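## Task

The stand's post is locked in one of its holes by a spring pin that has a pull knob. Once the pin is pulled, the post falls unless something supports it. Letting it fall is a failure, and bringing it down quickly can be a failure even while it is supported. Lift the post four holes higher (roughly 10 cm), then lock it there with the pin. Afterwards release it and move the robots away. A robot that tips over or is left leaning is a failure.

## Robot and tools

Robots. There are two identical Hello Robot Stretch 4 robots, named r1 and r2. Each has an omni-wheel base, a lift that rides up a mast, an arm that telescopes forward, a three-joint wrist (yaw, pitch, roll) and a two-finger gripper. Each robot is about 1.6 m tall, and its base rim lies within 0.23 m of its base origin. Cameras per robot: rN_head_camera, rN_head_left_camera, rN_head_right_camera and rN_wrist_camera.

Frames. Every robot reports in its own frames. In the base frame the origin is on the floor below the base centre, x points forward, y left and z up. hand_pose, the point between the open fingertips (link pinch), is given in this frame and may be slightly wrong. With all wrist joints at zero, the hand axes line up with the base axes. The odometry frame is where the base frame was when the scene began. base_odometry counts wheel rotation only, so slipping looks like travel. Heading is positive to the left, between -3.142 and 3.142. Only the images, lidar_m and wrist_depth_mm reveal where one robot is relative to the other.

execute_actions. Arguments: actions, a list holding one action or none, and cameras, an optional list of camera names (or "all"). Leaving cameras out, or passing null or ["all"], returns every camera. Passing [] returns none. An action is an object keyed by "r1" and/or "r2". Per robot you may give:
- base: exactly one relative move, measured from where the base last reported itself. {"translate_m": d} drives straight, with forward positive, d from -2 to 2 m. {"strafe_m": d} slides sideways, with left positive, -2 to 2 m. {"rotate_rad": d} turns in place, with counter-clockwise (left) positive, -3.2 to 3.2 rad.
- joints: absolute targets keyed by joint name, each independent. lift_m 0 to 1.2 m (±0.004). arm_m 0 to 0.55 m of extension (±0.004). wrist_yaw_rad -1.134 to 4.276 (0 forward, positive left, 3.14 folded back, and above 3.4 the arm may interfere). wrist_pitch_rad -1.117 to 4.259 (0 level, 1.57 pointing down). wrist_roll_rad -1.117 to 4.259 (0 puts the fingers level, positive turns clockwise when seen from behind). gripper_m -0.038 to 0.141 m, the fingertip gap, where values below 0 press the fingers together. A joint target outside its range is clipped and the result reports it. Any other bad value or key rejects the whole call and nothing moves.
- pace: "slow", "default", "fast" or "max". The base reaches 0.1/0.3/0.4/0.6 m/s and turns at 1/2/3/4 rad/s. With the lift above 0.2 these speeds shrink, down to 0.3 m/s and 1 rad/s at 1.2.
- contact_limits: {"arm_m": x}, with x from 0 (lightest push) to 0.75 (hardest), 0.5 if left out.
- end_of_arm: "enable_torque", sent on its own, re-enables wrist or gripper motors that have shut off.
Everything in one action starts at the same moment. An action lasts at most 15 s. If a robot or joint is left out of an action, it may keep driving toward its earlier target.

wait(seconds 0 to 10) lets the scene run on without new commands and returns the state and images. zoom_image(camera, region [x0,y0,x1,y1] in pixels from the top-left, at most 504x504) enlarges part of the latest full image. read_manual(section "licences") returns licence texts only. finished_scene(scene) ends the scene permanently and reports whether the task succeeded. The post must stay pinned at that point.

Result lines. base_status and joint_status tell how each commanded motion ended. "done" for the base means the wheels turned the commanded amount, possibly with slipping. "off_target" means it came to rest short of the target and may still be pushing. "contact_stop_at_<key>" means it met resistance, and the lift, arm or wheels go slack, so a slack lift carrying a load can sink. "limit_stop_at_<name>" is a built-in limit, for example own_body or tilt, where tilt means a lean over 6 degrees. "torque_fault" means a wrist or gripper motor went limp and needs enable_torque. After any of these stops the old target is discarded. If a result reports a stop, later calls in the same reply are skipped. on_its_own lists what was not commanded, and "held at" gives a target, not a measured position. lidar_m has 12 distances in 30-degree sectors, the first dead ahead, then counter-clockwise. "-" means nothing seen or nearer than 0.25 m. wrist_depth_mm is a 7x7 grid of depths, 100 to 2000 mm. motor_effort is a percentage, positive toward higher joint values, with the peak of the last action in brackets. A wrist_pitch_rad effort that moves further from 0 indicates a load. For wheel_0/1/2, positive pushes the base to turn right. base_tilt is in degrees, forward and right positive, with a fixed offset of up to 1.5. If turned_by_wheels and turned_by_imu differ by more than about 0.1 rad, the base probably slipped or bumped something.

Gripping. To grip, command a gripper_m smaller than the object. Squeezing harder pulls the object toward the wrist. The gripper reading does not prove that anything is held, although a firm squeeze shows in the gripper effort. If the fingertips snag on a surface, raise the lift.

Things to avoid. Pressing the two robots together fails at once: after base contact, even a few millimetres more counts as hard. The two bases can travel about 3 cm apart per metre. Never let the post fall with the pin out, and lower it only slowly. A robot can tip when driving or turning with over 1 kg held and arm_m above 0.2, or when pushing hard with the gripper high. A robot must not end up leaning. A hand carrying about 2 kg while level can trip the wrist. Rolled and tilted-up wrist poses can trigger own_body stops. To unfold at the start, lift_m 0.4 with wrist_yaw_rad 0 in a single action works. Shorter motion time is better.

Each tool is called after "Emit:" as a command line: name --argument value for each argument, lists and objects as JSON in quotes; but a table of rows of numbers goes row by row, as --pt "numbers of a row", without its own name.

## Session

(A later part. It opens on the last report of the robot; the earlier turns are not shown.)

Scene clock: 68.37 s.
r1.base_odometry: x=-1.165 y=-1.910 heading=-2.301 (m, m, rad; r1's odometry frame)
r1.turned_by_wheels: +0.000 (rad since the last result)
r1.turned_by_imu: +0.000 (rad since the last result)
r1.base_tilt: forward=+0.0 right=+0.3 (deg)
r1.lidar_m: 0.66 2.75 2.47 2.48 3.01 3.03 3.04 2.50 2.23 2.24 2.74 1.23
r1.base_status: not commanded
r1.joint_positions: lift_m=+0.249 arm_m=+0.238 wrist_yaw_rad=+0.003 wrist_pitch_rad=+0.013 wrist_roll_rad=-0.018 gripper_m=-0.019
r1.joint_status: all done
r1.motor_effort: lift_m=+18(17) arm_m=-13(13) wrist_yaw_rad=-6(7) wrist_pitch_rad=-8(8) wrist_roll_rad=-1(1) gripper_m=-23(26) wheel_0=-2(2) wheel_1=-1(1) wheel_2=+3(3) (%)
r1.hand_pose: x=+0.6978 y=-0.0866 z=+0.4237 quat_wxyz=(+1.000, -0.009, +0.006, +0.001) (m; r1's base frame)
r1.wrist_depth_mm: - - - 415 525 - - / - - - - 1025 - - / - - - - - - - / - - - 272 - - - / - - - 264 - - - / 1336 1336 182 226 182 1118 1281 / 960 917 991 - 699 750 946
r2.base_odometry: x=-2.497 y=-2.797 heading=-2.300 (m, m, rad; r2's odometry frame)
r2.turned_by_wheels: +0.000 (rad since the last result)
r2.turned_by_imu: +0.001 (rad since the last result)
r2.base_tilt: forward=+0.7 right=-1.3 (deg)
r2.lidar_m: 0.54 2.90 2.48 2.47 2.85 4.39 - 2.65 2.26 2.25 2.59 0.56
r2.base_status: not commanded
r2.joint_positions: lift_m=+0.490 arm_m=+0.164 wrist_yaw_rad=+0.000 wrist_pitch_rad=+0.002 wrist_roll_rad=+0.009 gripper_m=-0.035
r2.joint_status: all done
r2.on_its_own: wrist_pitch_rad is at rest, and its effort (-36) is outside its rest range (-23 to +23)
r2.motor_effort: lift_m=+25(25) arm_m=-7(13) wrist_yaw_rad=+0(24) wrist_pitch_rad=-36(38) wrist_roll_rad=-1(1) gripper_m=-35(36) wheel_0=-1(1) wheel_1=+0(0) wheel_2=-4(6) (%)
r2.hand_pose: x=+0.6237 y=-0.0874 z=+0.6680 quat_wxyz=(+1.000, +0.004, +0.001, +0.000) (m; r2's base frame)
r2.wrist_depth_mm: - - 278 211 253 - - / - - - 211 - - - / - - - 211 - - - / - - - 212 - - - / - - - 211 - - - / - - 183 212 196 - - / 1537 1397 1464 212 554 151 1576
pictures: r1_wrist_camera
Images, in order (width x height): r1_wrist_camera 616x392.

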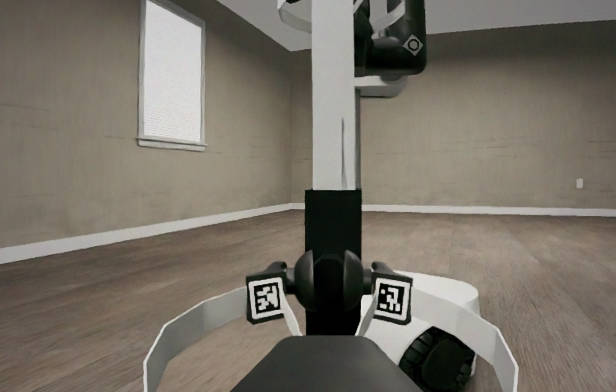

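Post is free.

Emit:
execute_actions --actions '[{"r2":{"joints":{"lift_m":0.577},"pace":"slow"}}]' --cameras '["r1_wrist_camera"]'

Emit:
execute_actions --actions '[{"r1":{"joints":{"gripper_m":0.06}}}]' --cameras '[]'

Emit:
execute_actions --actions '[{"r1":{"joints":{"arm_m":0.1}},"r2":{"joints":{"lift_m":0.585},"pace":"slow"}}]' --cameras '["r1_wrist_camera","r1_head_camera"]'

Emit:
zoom_image --camera "r1_head_camera" --region '[205,380,275,450]'

Scene clock: 77.43 s.
r1.base_odometry: x=-1.165 y=-1.910 heading=-2.301 (m, m, rad; r1's odometry frame)
r1.turned_by_wheels: +0.000 (rad since the last result)
r1.turned_by_imu: +0.000 (rad since the last result)
r1.base_tilt: forward=-0.3 right=+0.4 (deg)
r1.lidar_m: 0.66 2.74 2.46 2.50 3.02 3.01 3.04 2.52 2.20 2.24 2.74 1.22
r1.base_status: not commanded
r1.joint_positions: lift_m=+0.249 arm_m=+0.238 wrist_yaw_rad=+0.003 wrist_pitch_rad=+0.013 wrist_roll_rad=-0.018 gripper_m=-0.019
r1.joint_status: not commanded
r1.motor_effort: lift_m=+18(18) arm_m=-12(12) wrist_yaw_rad=-7(6) wrist_pitch_rad=-8(9) wrist_roll_rad=-1(1) gripper_m=-24(29) wheel_0=-2(2) wheel_1=-1(1) wheel_2=+3(3) (%)
r1.hand_pose: x=+0.6978 y=-0.0866 z=+0.4237 quat_wxyz=(+1.000, -0.009, +0.006, +0.001) (m; r1's base frame)
r1.wrist_depth_mm: - - - - 904 - - / - - - - - - - / - - - - - - - / - - - 272 - - - / - - - 264 - - - / 1308 1336 182 225 182 1138 1281 / 960 946 991 - 715 741 931
r2.base_odometry: x=-2.497 y=-2.797 heading=-2.300 (m, m, rad; r2's odometry frame)
r2.turned_by_wheels: +0.000 (rad since the last result)
r2.turned_by_imu: +0.001 (rad since the last result)
r2.base_tilt: forward=+0.6 right=-1.1 (deg)
r2.lidar_m: 0.53 2.91 2.49 2.50 2.82 4.36 - 2.65 2.27 2.27 2.60 0.57
r2.base_status: not commanded
r2.joint_positions: lift_m=+0.576 arm_m=+0.164 wrist_yaw_rad=+0.000 wrist_pitch_rad=+0.002 wrist_roll_rad=+0.009 gripper_m=-0.035
r2.joint_status: all done
r2.on_its_own: wrist_pitch_rad is at rest, and its effort (-35) is outside its rest range (-23 to +23)
r2.motor_effort: lift_m=+25(25) arm_m=-7(7) wrist_yaw_rad=+2(2) wrist_pitch_rad=-35(36) wrist_roll_rad=-1(1) gripper_m=-36(35) wheel_0=-1(1) wheel_1=+0(0) wheel_2=-4(4) (%)
r2.hand_pose: x=+0.6237 y=-0.0874 z=+0.7541 quat_wxyz=(+1.000, +0.004, +0.001, +0.000) (m; r2's base frame)
r2.wrist_depth_mm: - - 277 211 254 - - / - - - 211 - - - / - - - 211 - - - / - - - 212 - - - / - - - 211 - - - / - - 183 211 196 - - / 1661 1576 1661 213 1138 150 1756
pictures: r1_wrist_camera
Images, in order (width x height): r1_wrist_camera 616x392.

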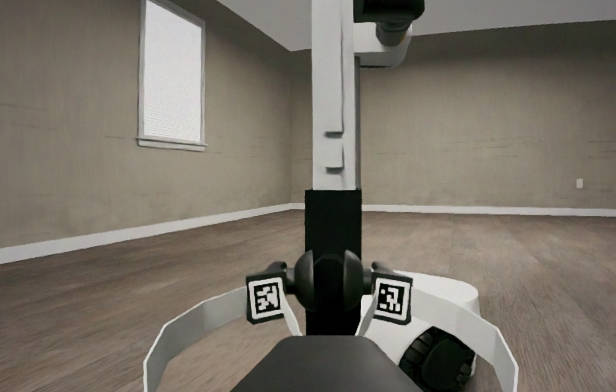

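Scene clock: 78.97 s.
r1.base_odometry: x=-1.164 y=-1.910 heading=-2.301 (m, m, rad; r1's odometry frame)
r1.turned_by_wheels: +0.000 (rad since the last result)
r1.turned_by_imu: +0.000 (rad since the last result)
r1.base_tilt: forward=-0.1 right=+0.3 (deg)
r1.lidar_m: 0.66 2.72 2.47 2.48 3.04 3.01 3.04 2.51 2.23 2.23 2.75 1.22
r1.base_status: not commanded
r1.joint_positions: lift_m=+0.249 arm_m=+0.237 wrist_yaw_rad=+0.000 wrist_pitch_rad=+0.012 wrist_roll_rad=-0.018 gripper_m=+0.060
r1.joint_status: all done
r1.motor_effort: lift_m=+18(18) arm_m=-6(13) wrist_yaw_rad=+2(6) wrist_pitch_rad=-4(8) wrist_roll_rad=-1(1) gripper_m=-2(26) wheel_0=+1(2) wheel_1=+0(1) wheel_2=-3(3) (%)
r1.hand_pose: x=+0.6964 y=-0.0875 z=+0.4239 quat_wxyz=(+1.000, -0.009, +0.006, +0.000) (m; r1's base frame)
r1.wrist_depth_mm: - - - - 917 - - / - - - - - - - / - - - - - - - / - - - 273 - - - / - - - 268 - - - / 1366 1366 1182 268 198 1138 1308 / 976 931 960 - 699 741 946
r2.base_odometry: x=-2.497 y=-2.797 heading=-2.300 (m, m, rad; r2's odometry frame)
r2.turned_by_wheels: +0.000 (rad since the last result)
r2.turned_by_imu: +0.000 (rad since the last result)
r2.base_tilt: forward=+0.5 right=-1.1 (deg)
r2.lidar_m: 0.54 2.91 2.50 2.48 2.83 4.37 - 2.65 2.27 2.27 2.58 0.57
r2.base_status: not commanded
r2.joint_positions: lift_m=+0.576 arm_m=+0.164 wrist_yaw_rad=+0.000 wrist_pitch_rad=+0.002 wrist_roll_rad=+0.009 gripper_m=-0.035
r2.joint_status: not commanded
r2.on_its_own: wrist_pitch_rad is at rest, and its effort (-34) is outside its rest range (-23 to +23)
r2.motor_effort: lift_m=+25(25) arm_m=-7(7) wrist_yaw_rad=+0(3) wrist_pitch_rad=-34(34) wrist_roll_rad=+0(0) gripper_m=-37(34) wheel_0=-2(1) wheel_1=-1(1) wheel_2=-4(4) (%)
r2.hand_pose: x=+0.6237 y=-0.0873 z=+0.7541 quat_wxyz=(+1.000, +0.004, +0.001, +0.000) (m; r2's base frame)
r2.wrist_depth_mm: - - 277 211 254 - - / - - - 211 - - - / - - - 211 - - - / - - - 212 - - - / - - - 212 - - - / - - 182 212 195 - - / 1661 1576 1618 212 1160 150 1756
pictures: none
No camera images: the call's "cameras" was empty. Leave "cameras" out to get every camera's image.

Scene clock: 80.43 s.
r1.base_odometry: x=-1.164 y=-1.910 heading=-2.301 (m, m, rad; r1's odometry frame)
r1.turned_by_wheels: +0.000 (rad since the last result)
r1.turned_by_imu: +0.000 (rad since the last result)
r1.base_tilt: forward=-0.2 right=+0.2 (deg)
r1.lidar_m: 0.66 2.74 2.48 2.48 3.02 3.03 3.05 2.51 2.23 2.24 2.76 1.22
r1.base_status: not commanded
r1.joint_positions: lift_m=+0.249 arm_m=+0.102 wrist_yaw_rad=+0.000 wrist_pitch_rad=+0.012 wrist_roll_rad=-0.018 gripper_m=+0.060
r1.joint_status: all done
r1.motor_effort: lift_m=+18(18) arm_m=-8(9) wrist_yaw_rad=+2(3) wrist_pitch_rad=-6(7) wrist_roll_rad=-1(2) gripper_m=-3(0) wheel_0=+1(1) wheel_1=+0(0) wheel_2=-2(2) (%)
r1.hand_pose: x=+0.5609 y=-0.0874 z=+0.4238 quat_wxyz=(+1.000, -0.009, +0.006, +0.000) (m; r1's base frame)
r1.wrist_depth_mm: - - - - 1025 - - / - - - - - - - / - - - - - - - / - - - - - - - / - - - 404 - - - / 1336 1336 1182 407 199 1229 1308 / 946 931 976 - 854 904 946
r2.base_odometry: x=-2.497 y=-2.797 heading=-2.300 (m, m, rad; r2's odometry frame)
r2.turned_by_wheels: +0.000 (rad since the last result)
r2.turned_by_imu: +0.000 (rad since the last result)
r2.base_tilt: forward=+0.5 right=-1.2 (deg)
r2.lidar_m: 0.53 2.90 2.48 2.49 2.85 4.36 - 2.65 2.25 2.26 2.56 0.57
r2.base_status: not commanded
r2.joint_positions: lift_m=+0.584 arm_m=+0.164 wrist_yaw_rad=+0.001 wrist_pitch_rad=+0.006 wrist_roll_rad=+0.009 gripper_m=-0.035
r2.joint_status: all done
r2.on_its_own: wrist_pitch_rad is at rest, and its effort (-46) is outside its rest range (-23 to +23)
r2.motor_effort: lift_m=+26(27) arm_m=-7(7) wrist_yaw_rad=-2(0) wrist_pitch_rad=-46(50) wrist_roll_rad=-1(1) gripper_m=-35(37) wheel_0=-1(1) wheel_1=+0(1) wheel_2=-2(3) (%)
r2.hand_pose: x=+0.6237 y=-0.0872 z=+0.7609 quat_wxyz=(+1.000, +0.004, +0.003, +0.000) (m; r2's base frame)
r2.wrist_depth_mm: - - 277 210 254 - - / - - - 211 - - - / - - - 211 - - - / - - - 211 - - - / - - - 212 - - - / - - 183 212 196 - - / 1708 1537 1661 212 1138 151 1756
pictures: r1_head_camera, r1_wrist_camera
Images, in order (width x height): r1_head_camera 420x560, r1_wrist_camera 616x392.

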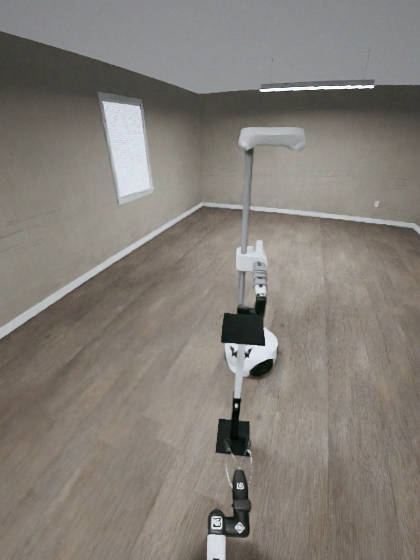

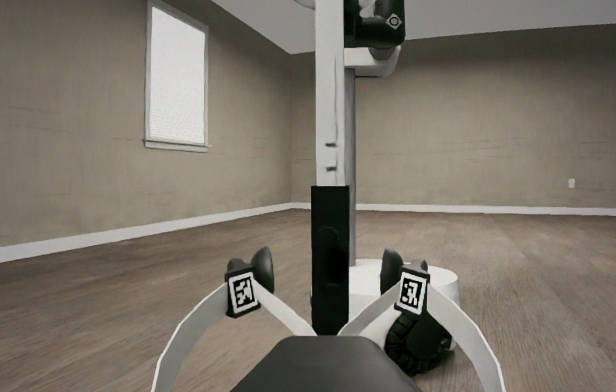

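Region (205, 380, 275, 450) of r1_head_camera's 420x560 image, scaled by 7.200, with more detail than that image has.

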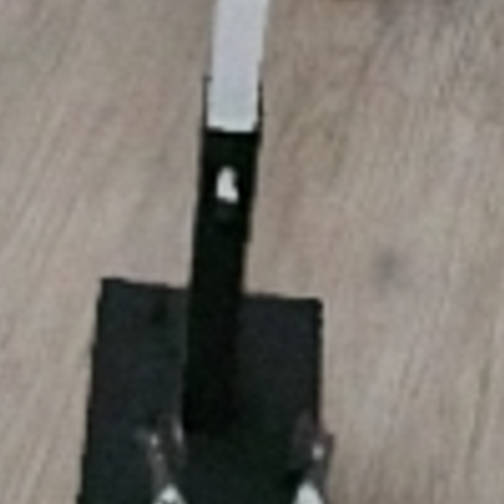

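Emit:
execute_actions --actions '[{"r1":{"joints":{"arm_m":0}},"r2":{"joints":{"lift_m":0.59},"pace":"slow"}}]' --cameras '["r1_head_camera"]'

Emit:
zoom_image --camera "r1_head_camera" --region '[205,380,275,450]'

Emit:
execute_actions --actions '[{"r2":{"joints":{"lift_m":0.58},"pace":"slow"}}]' --cameras '[]'

Scene clock: 87.83 s.
r1.base_odometry: x=-1.164 y=-1.910 heading=-2.301 (m, m, rad; r1's odometry frame)
r1.turned_by_wheels: +0.000 (rad since the last result)
r1.turned_by_imu: +0.000 (rad since the last result)
r1.base_tilt: forward=-0.3 right=+0.3 (deg)
r1.lidar_m: 0.65 2.75 2.45 2.48 3.03 3.01 3.03 2.52 2.22 2.25 2.75 1.23
r1.base_status: not commanded
r1.joint_positions: lift_m=+0.249 arm_m=+0.003 wrist_yaw_rad=+0.000 wrist_pitch_rad=+0.012 wrist_roll_rad=-0.018 gripper_m=+0.060
r1.joint_status: all done
joint sent to its limit — the command would take r1.arm_m past its lower limit, so that joint was sent only as far as its limit.
r1.motor_effort: lift_m=+18(18) arm_m=-8(8) wrist_yaw_rad=+2(1) wrist_pitch_rad=-7(5) wrist_roll_rad=-1(1) gripper_m=-2(4) wheel_0=+0(1) wheel_1=+0(0) wheel_2=-2(2) (%)
r1.hand_pose: x=+0.4624 y=-0.0874 z=+0.4238 quat_wxyz=(+1.000, -0.009, +0.006, +0.000) (m; r1's base frame)
r1.wrist_depth_mm: - - - - - - - / - - - - - - - / - - - - - - - / - - - - - - - / - - - 1229 - - - / 1366 1308 1160 508 198 1255 1281 / 976 946 976 - 946 904 946
r2.base_odometry: x=-2.497 y=-2.797 heading=-2.300 (m, m, rad; r2's odometry frame)
r2.turned_by_wheels: +0.000 (rad since the last result)
r2.turned_by_imu: +0.001 (rad since the last result)
r2.base_tilt: forward=+0.6 right=-1.0 (deg)
r2.lidar_m: 0.53 2.92 2.50 2.49 2.83 4.37 - 2.66 2.27 2.25 2.58 0.57
r2.base_status: not commanded
r2.joint_positions: lift_m=+0.589 arm_m=+0.164 wrist_yaw_rad=+0.001 wrist_pitch_rad=+0.006 wrist_roll_rad=+0.009 gripper_m=-0.035
r2.joint_status: all done
r2.on_its_own: wrist_pitch_rad is at rest, and its effort (-47) is outside its rest range (-23 to +23)
r2.motor_effort: lift_m=+27(28) arm_m=-7(7) wrist_yaw_rad=-2(2) wrist_pitch_rad=-47(49) wrist_roll_rad=-1(1) gripper_m=-35(36) wheel_0=-1(1) wheel_1=+0(0) wheel_2=-3(3) (%)
r2.hand_pose: x=+0.6237 y=-0.0872 z=+0.7658 quat_wxyz=(+1.000, +0.004, +0.003, +0.000) (m; r2's base frame)
r2.wrist_depth_mm: - - 278 209 254 - - / - - - 211 - - - / - - - 211 - - - / - - - 211 - - - / - - - 211 - - - / - - 183 212 196 - - / 1661 1576 1661 213 1618 150 1756
pictures: r1_head_camera
Images, in order (width x height): r1_head_camera 420x560.

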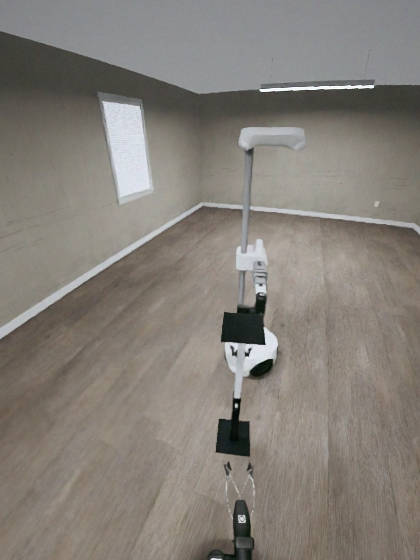

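Region (205, 380, 275, 450) of r1_head_camera's 420x560 image, scaled by 7.200, with more detail than that image has.

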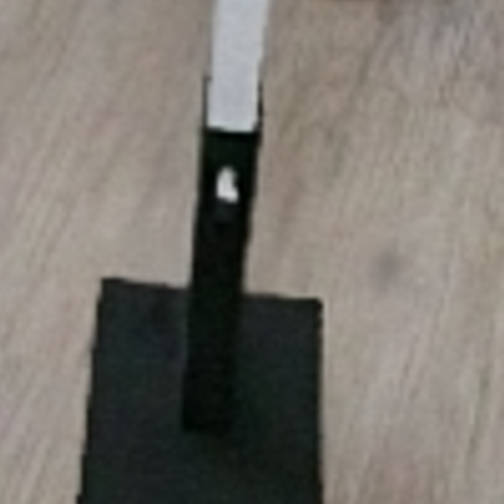

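Scene clock: 88.57 s.
r1.base_odometry: x=-1.164 y=-1.910 heading=-2.301 (m, m, rad; r1's odometry frame)
r1.turned_by_wheels: +0.000 (rad since the last result)
r1.turned_by_imu: +0.000 (rad since the last result)
r1.base_tilt: forward=-0.3 right=+0.3 (deg)
r1.lidar_m: 0.66 2.77 2.46 2.47 3.05 3.02 3.04 2.52 2.21 2.23 2.75 1.24
r1.base_status: not commanded
r1.joint_positions: lift_m=+0.249 arm_m=+0.003 wrist_yaw_rad=+0.000 wrist_pitch_rad=+0.012 wrist_roll_rad=-0.018 gripper_m=+0.060
r1.joint_status: not commanded
r1.motor_effort: lift_m=+17(17) arm_m=-8(9) wrist_yaw_rad=+2(2) wrist_pitch_rad=-7(6) wrist_roll_rad=-1(1) gripper_m=-2(3) wheel_0=+1(1) wheel_1=+0(0) wheel_2=-2(2) (%)
r1.hand_pose: x=+0.4624 y=-0.0874 z=+0.4238 quat_wxyz=(+1.000, -0.009, +0.006, +0.000) (m; r1's base frame)
r1.wrist_depth_mm: - - - - - - - / - - - - - - - / - - - - - - - / - - - - - - - / - - - 1205 - - - / 1366 1366 1182 512 198 1255 1308 / 976 931 960 - 960 917 931
r2.base_odometry: x=-2.497 y=-2.797 heading=-2.300 (m, m, rad; r2's odometry frame)
r2.turned_by_wheels: +0.000 (rad since the last result)
r2.turned_by_imu: +0.000 (rad since the last result)
r2.base_tilt: forward=+0.6 right=-1.1 (deg)
r2.lidar_m: 0.52 2.93 2.49 2.48 2.86 4.38 - 2.65 2.27 2.27 2.58 0.54
r2.base_status: not commanded
r2.joint_positions: lift_m=+0.580 arm_m=+0.164 wrist_yaw_rad=+0.000 wrist_pitch_rad=-0.004 wrist_roll_rad=+0.009 gripper_m=-0.035
r2.joint_status: all done
r2.motor_effort: lift_m=+15(26) arm_m=-7(7) wrist_yaw_rad=+0(2) wrist_pitch_rad=-18(47) wrist_roll_rad=+0(0) gripper_m=-35(35) wheel_0=-1(1) wheel_1=+0(1) wheel_2=-3(3) (%)
r2.hand_pose: x=+0.6236 y=-0.0874 z=+0.7597 quat_wxyz=(+1.000, +0.004, -0.002, +0.000) (m; r2's base frame)
r2.wrist_depth_mm: - - 276 212 253 - - / - - - 213 - - - / - - - 213 - - - / - - - 212 - - - / - - - 212 - - - / - - 181 211 196 - - / 1708 1576 1708 212 1618 153 1808
pictures: none
No camera images: the call's "cameras" was empty. Leave "cameras" out to get every camera's image.

Not in yet.

Emit:
execute_actions --actions '[{"r2":{"joints":{"lift_m":0.595},"pace":"slow"}}]' --cameras '["r1_head_camera"]'

Emit:
zoom_image --camera "r1_head_camera" --region '[205,380,275,450]'

Scene clock: 95.60 s.
r1.base_odometry: x=-1.164 y=-1.910 heading=-2.301 (m, m, rad; r1's odometry frame)
r1.turned_by_wheels: +0.000 (rad since the last result)
r1.turned_by_imu: +0.000 (rad since the last result)
r1.base_tilt: forward=-0.3 right=+0.3 (deg)
r1.lidar_m: 0.66 2.76 2.46 2.48 3.04 3.00 3.04 2.54 2.22 2.25 2.75 1.23
r1.base_status: not commanded
r1.joint_positions: lift_m=+0.249 arm_m=+0.003 wrist_yaw_rad=+0.000 wrist_pitch_rad=+0.012 wrist_roll_rad=-0.018 gripper_m=+0.060
r1.joint_status: not commanded
r1.motor_effort: lift_m=+18(18) arm_m=-9(8) wrist_yaw_rad=+2(2) wrist_pitch_rad=-7(6) wrist_roll_rad=-1(1) gripper_m=-4(1) wheel_0=+1(1) wheel_1=+0(0) wheel_2=-2(2) (%)
r1.hand_pose: x=+0.4624 y=-0.0874 z=+0.4238 quat_wxyz=(+1.000, -0.009, +0.006, +0.000) (m; r1's base frame)
r1.wrist_depth_mm: - - - - - - - / - - - - - - - / - - - - - - - / - - - - - - - / - - - 1205 - - - / 1308 1397 1182 512 198 1255 1336 / 976 946 946 - 946 891 946
r2.base_odometry: x=-2.497 y=-2.797 heading=-2.300 (m, m, rad; r2's odometry frame)
r2.turned_by_wheels: +0.000 (rad since the last result)
r2.turned_by_imu: +0.000 (rad since the last result)
r2.base_tilt: forward=+0.6 right=-1.1 (deg)
r2.lidar_m: 0.52 2.93 2.50 2.48 2.85 4.38 - 2.64 2.27 2.27 2.59 0.57
r2.base_status: not commanded
r2.joint_positions: lift_m=+0.594 arm_m=+0.164 wrist_yaw_rad=+0.001 wrist_pitch_rad=+0.005 wrist_roll_rad=+0.009 gripper_m=-0.035
r2.joint_status: all done
r2.on_its_own: wrist_pitch_rad is at rest, and its effort (-46) is outside its rest range (-23 to +23)
r2.motor_effort: lift_m=+26(27) arm_m=-7(7) wrist_yaw_rad=-1(1) wrist_pitch_rad=-46(49) wrist_roll_rad=-1(1) gripper_m=-35(34) wheel_0=-1(1) wheel_1=-1(0) wheel_2=-3(3) (%)
r2.hand_pose: x=+0.6237 y=-0.0873 z=+0.7709 quat_wxyz=(+1.000, +0.004, +0.003, +0.000) (m; r2's base frame)
r2.wrist_depth_mm: - - 277 210 254 - - / - - - 211 - - - / - - - 211 - - - / - - - 211 - - - / - - - 211 - - - / - - 183 212 196 - - / 1708 1537 1661 213 1618 150 1808
pictures: r1_head_camera
Images, in order (width x height): r1_head_camera 420x560.

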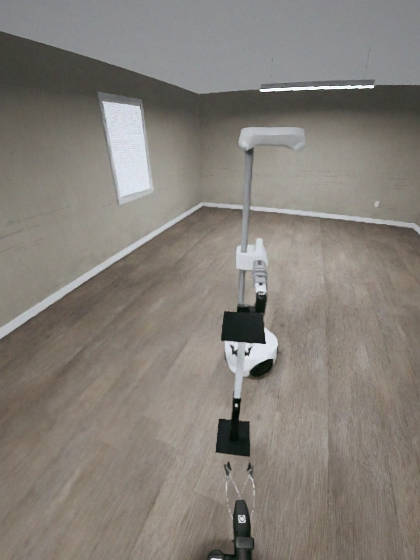

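Region (205, 380, 275, 450) of r1_head_camera's 420x560 image, scaled by 7.200, with more detail than that image has.

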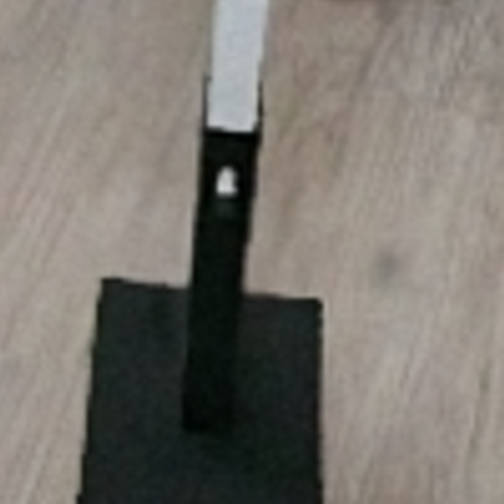

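The pin is in.

Emit:
execute_actions --actions '[{"r2":{"joints":{"lift_m":0.584},"pace":"slow"}}]' --cameras '[]'

Emit:
execute_actions --actions '[{"r2":{"joints":{"gripper_m":0.08}},"r1":{"base":{"translate_m":-0.3},"pace":"fast"}}]' --cameras '[]'

Emit:
execute_actions --actions '[{"r2":{"joints":{"arm_m":0.005},"base":{"translate_m":-0.4},"pace":"fast"}}]' --cameras '["r1_wrist_camera"]'

Emit:
finished_scene --scene 1

Scene clock: 103.80 s.
r1.base_odometry: x=-1.164 y=-1.910 heading=-2.301 (m, m, rad; r1's odometry frame)
r1.turned_by_wheels: +0.000 (rad since the last result)
r1.turned_by_imu: +0.000 (rad since the last result)
r1.base_tilt: forward=-0.2 right=+0.3 (deg)
r1.lidar_m: 0.65 2.74 2.47 2.47 3.01 3.01 3.01 2.51 2.21 2.25 2.75 1.23
r1.base_status: not commanded
r1.joint_positions: lift_m=+0.249 arm_m=+0.003 wrist_yaw_rad=+0.000 wrist_pitch_rad=+0.012 wrist_roll_rad=-0.018 gripper_m=+0.060
r1.joint_status: not commanded
r1.motor_effort: lift_m=+17(17) arm_m=-8(9) wrist_yaw_rad=+2(2) wrist_pitch_rad=-8(5) wrist_roll_rad=-1(1) gripper_m=+0(4) wheel_0=+1(0) wheel_1=+0(0) wheel_2=-2(2) (%)
r1.hand_pose: x=+0.4624 y=-0.0874 z=+0.4238 quat_wxyz=(+1.000, -0.009, +0.006, +0.000) (m; r1's base frame)
r1.wrist_depth_mm: - - - - - - - / - - - - - - - / - - - - - - - / - - - - - - - / - - - 1229 - - - / 1336 1366 1160 512 198 1255 1308 / 960 931 946 - 931 917 960
r2.base_odometry: x=-2.497 y=-2.797 heading=-2.300 (m, m, rad; r2's odometry frame)
r2.turned_by_wheels: +0.000 (rad since the last result)
r2.turned_by_imu: +0.000 (rad since the last result)
r2.base_tilt: forward=+0.5 right=-1.0 (deg)
r2.lidar_m: 0.53 2.91 2.50 2.49 2.84 4.37 - 2.65 2.28 2.27 2.57 0.58
r2.base_status: not commanded
r2.joint_positions: lift_m=+0.584 arm_m=+0.164 wrist_yaw_rad=+0.000 wrist_pitch_rad=-0.005 wrist_roll_rad=+0.009 gripper_m=-0.035
r2.joint_status: all done
r2.motor_effort: lift_m=+14(26) arm_m=-6(7) wrist_yaw_rad=+2(2) wrist_pitch_rad=-17(46) wrist_roll_rad=+0(0) gripper_m=-35(33) wheel_0=-1(1) wheel_1=+0(0) wheel_2=-3(2) (%)
r2.hand_pose: x=+0.6235 y=-0.0875 z=+0.7638 quat_wxyz=(+1.000, +0.004, -0.002, +0.000) (m; r2's base frame)
r2.wrist_depth_mm: - - 277 211 253 - - / - - - 212 - - - / - - - 212 - - - / - - - 213 - - - / - - - 212 - - - / - - 181 211 196 - - / 1708 1618 1708 212 1661 153 1863
pictures: none
No camera images: the call's "cameras" was empty. Leave "cameras" out to get every camera's image.

Scene clock: 105.90 s.
r1.base_odometry: x=-0.964 y=-1.687 heading=-2.301 (m, m, rad; r1's odometry frame)
r1.turned_by_wheels: +0.000 (rad since the last result)
r1.turned_by_imu: +0.001 (rad since the last result)
r1.base_tilt: forward=-0.2 right=+0.3 (deg)
r1.lidar_m: 0.97 2.87 2.56 2.59 3.07 2.74 2.75 2.41 2.09 2.14 2.64 1.59
r1.base_status: done
r1.joint_positions: lift_m=+0.249 arm_m=+0.003 wrist_yaw_rad=+0.000 wrist_pitch_rad=+0.012 wrist_roll_rad=-0.018 gripper_m=+0.060
r1.joint_status: not commanded
r1.motor_effort: lift_m=+18(18) arm_m=-8(9) wrist_yaw_rad=+2(2) wrist_pitch_rad=-7(7) wrist_roll_rad=-1(1) gripper_m=-1(3) wheel_0=+0(4) wheel_1=+0(8) wheel_2=-1(10) (%)
r1.hand_pose: x=+0.4624 y=-0.0874 z=+0.4238 quat_wxyz=(+1.000, -0.009, +0.006, +0.000) (m; r1's base frame)
r1.wrist_depth_mm: - - - - - - - / - - - - - - - / - - - - - - - / - - - - - - - / - - - 1537 1366 - - / 1308 1366 1182 831 198 1308 1308 / 960 946 960 - 960 917 946
r2.base_odometry: x=-2.497 y=-2.797 heading=-2.300 (m, m, rad; r2's odometry frame)
r2.turned_by_wheels: +0.000 (rad since the last result)
r2.turned_by_imu: +0.000 (rad since the last result)
r2.base_tilt: forward=+0.6 right=-1.3 (deg)
r2.lidar_m: 0.52 2.91 2.48 2.49 2.85 4.36 - 2.66 2.27 2.26 2.59 0.58
r2.base_status: not commanded
r2.joint_positions: lift_m=+0.584 arm_m=+0.163 wrist_yaw_rad=+0.000 wrist_pitch_rad=-0.008 wrist_roll_rad=+0.009 gripper_m=+0.080
r2.joint_status: all done
r2.motor_effort: lift_m=+14(14) arm_m=+2(7) wrist_yaw_rad=+2(22) wrist_pitch_rad=-7(17) wrist_roll_rad=+0(1) gripper_m=-2(32) wheel_0=-1(1) wheel_1=+0(0) wheel_2=-4(5) (%)
r2.hand_pose: x=+0.6221 y=-0.0875 z=+0.7647 quat_wxyz=(+1.000, +0.004, -0.004, +0.000) (m; r2's base frame)
r2.wrist_depth_mm: - - 270 214 248 - - / - - - 215 - - - / - - - 214 - - - / - - - 213 - - - / - - - 213 - - - / - - 198 213 211 - - / 1756 1708 1808 151 1808 1708 1808
pictures: none
No camera images: the call's "cameras" was empty. Leave "cameras" out to get every camera's image.

Scene clock: 108.20 s.
r1.base_odometry: x=-0.964 y=-1.687 heading=-2.301 (m, m, rad; r1's odometry frame)
r1.turned_by_wheels: +0.000 (rad since the last result)
r1.turned_by_imu: +0.000 (rad since the last result)
r1.base_tilt: forward=-0.2 right=+0.3 (deg)
r1.lidar_m: 0.97 2.87 2.55 2.57 3.03 2.74 2.75 2.38 2.11 2.14 2.64 5.06
r1.base_status: not commanded
r1.joint_positions: lift_m=+0.249 arm_m=+0.003 wrist_yaw_rad=+0.000 wrist_pitch_rad=+0.012 wrist_roll_rad=-0.018 gripper_m=+0.060
r1.joint_status: not commanded
r1.motor_effort: lift_m=+18(18) arm_m=-8(8) wrist_yaw_rad=+2(2) wrist_pitch_rad=-7(7) wrist_roll_rad=-1(1) gripper_m=-3(4) wheel_0=+0(0) wheel_1=+0(0) wheel_2=-1(1) (%)
r1.hand_pose: x=+0.4624 y=-0.0874 z=+0.4238 quat_wxyz=(+1.000, -0.009, +0.006, +0.000) (m; r1's base frame)
r1.wrist_depth_mm: - - - - - - - / - - - - - - - / - - - - - - - / - - - - - - - / - - - 1983 1708 - - / 1308 1336 1182 820 198 1336 1281 / 960 931 946 - 960 904 946
r2.base_odometry: x=-2.231 y=-2.499 heading=-2.300 (m, m, rad; r2's odometry frame)
r2.turned_by_wheels: +0.000 (rad since the last result)
r2.turned_by_imu: +0.001 (rad since the last result)
r2.base_tilt: forward=+0.5 right=-1.2 (deg)
r2.lidar_m: 0.95 3.03 2.59 2.57 2.95 3.98 3.98 2.55 2.17 2.17 2.48 4.16
r2.base_status: done
r2.joint_positions: lift_m=+0.584 arm_m=+0.006 wrist_yaw_rad=+0.000 wrist_pitch_rad=-0.008 wrist_roll_rad=+0.009 gripper_m=+0.080
r2.joint_status: all done
r2.motor_effort: lift_m=+14(14) arm_m=-5(6) wrist_yaw_rad=+3(2) wrist_pitch_rad=-7(9) wrist_roll_rad=-1(0) gripper_m=-3(3) wheel_0=+0(8) wheel_1=+0(8) wheel_2=-2(13) (%)
r2.hand_pose: x=+0.4653 y=-0.0874 z=+0.7648 quat_wxyz=(+1.000, +0.004, -0.004, +0.000) (m; r2's base frame)
r2.wrist_depth_mm: - - - - - - - / - - - - - - - / - - - - - - - / - - - - - - - / - - - - - - - / - - 198 1921 211 - - / 1756 1756 1808 151 1756 1708 1863
pictures: r1_wrist_camera
Images, in order (width x height): r1_wrist_camera 616x392.

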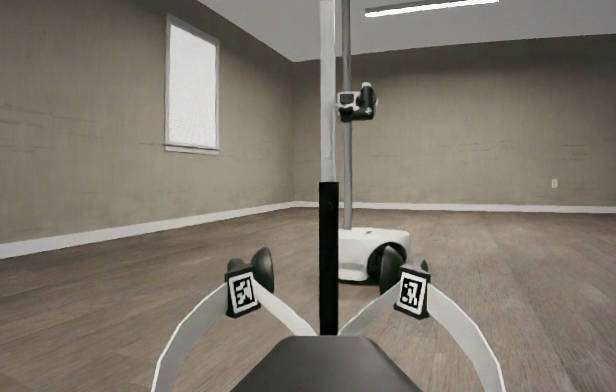

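The scene is finished: the task was done.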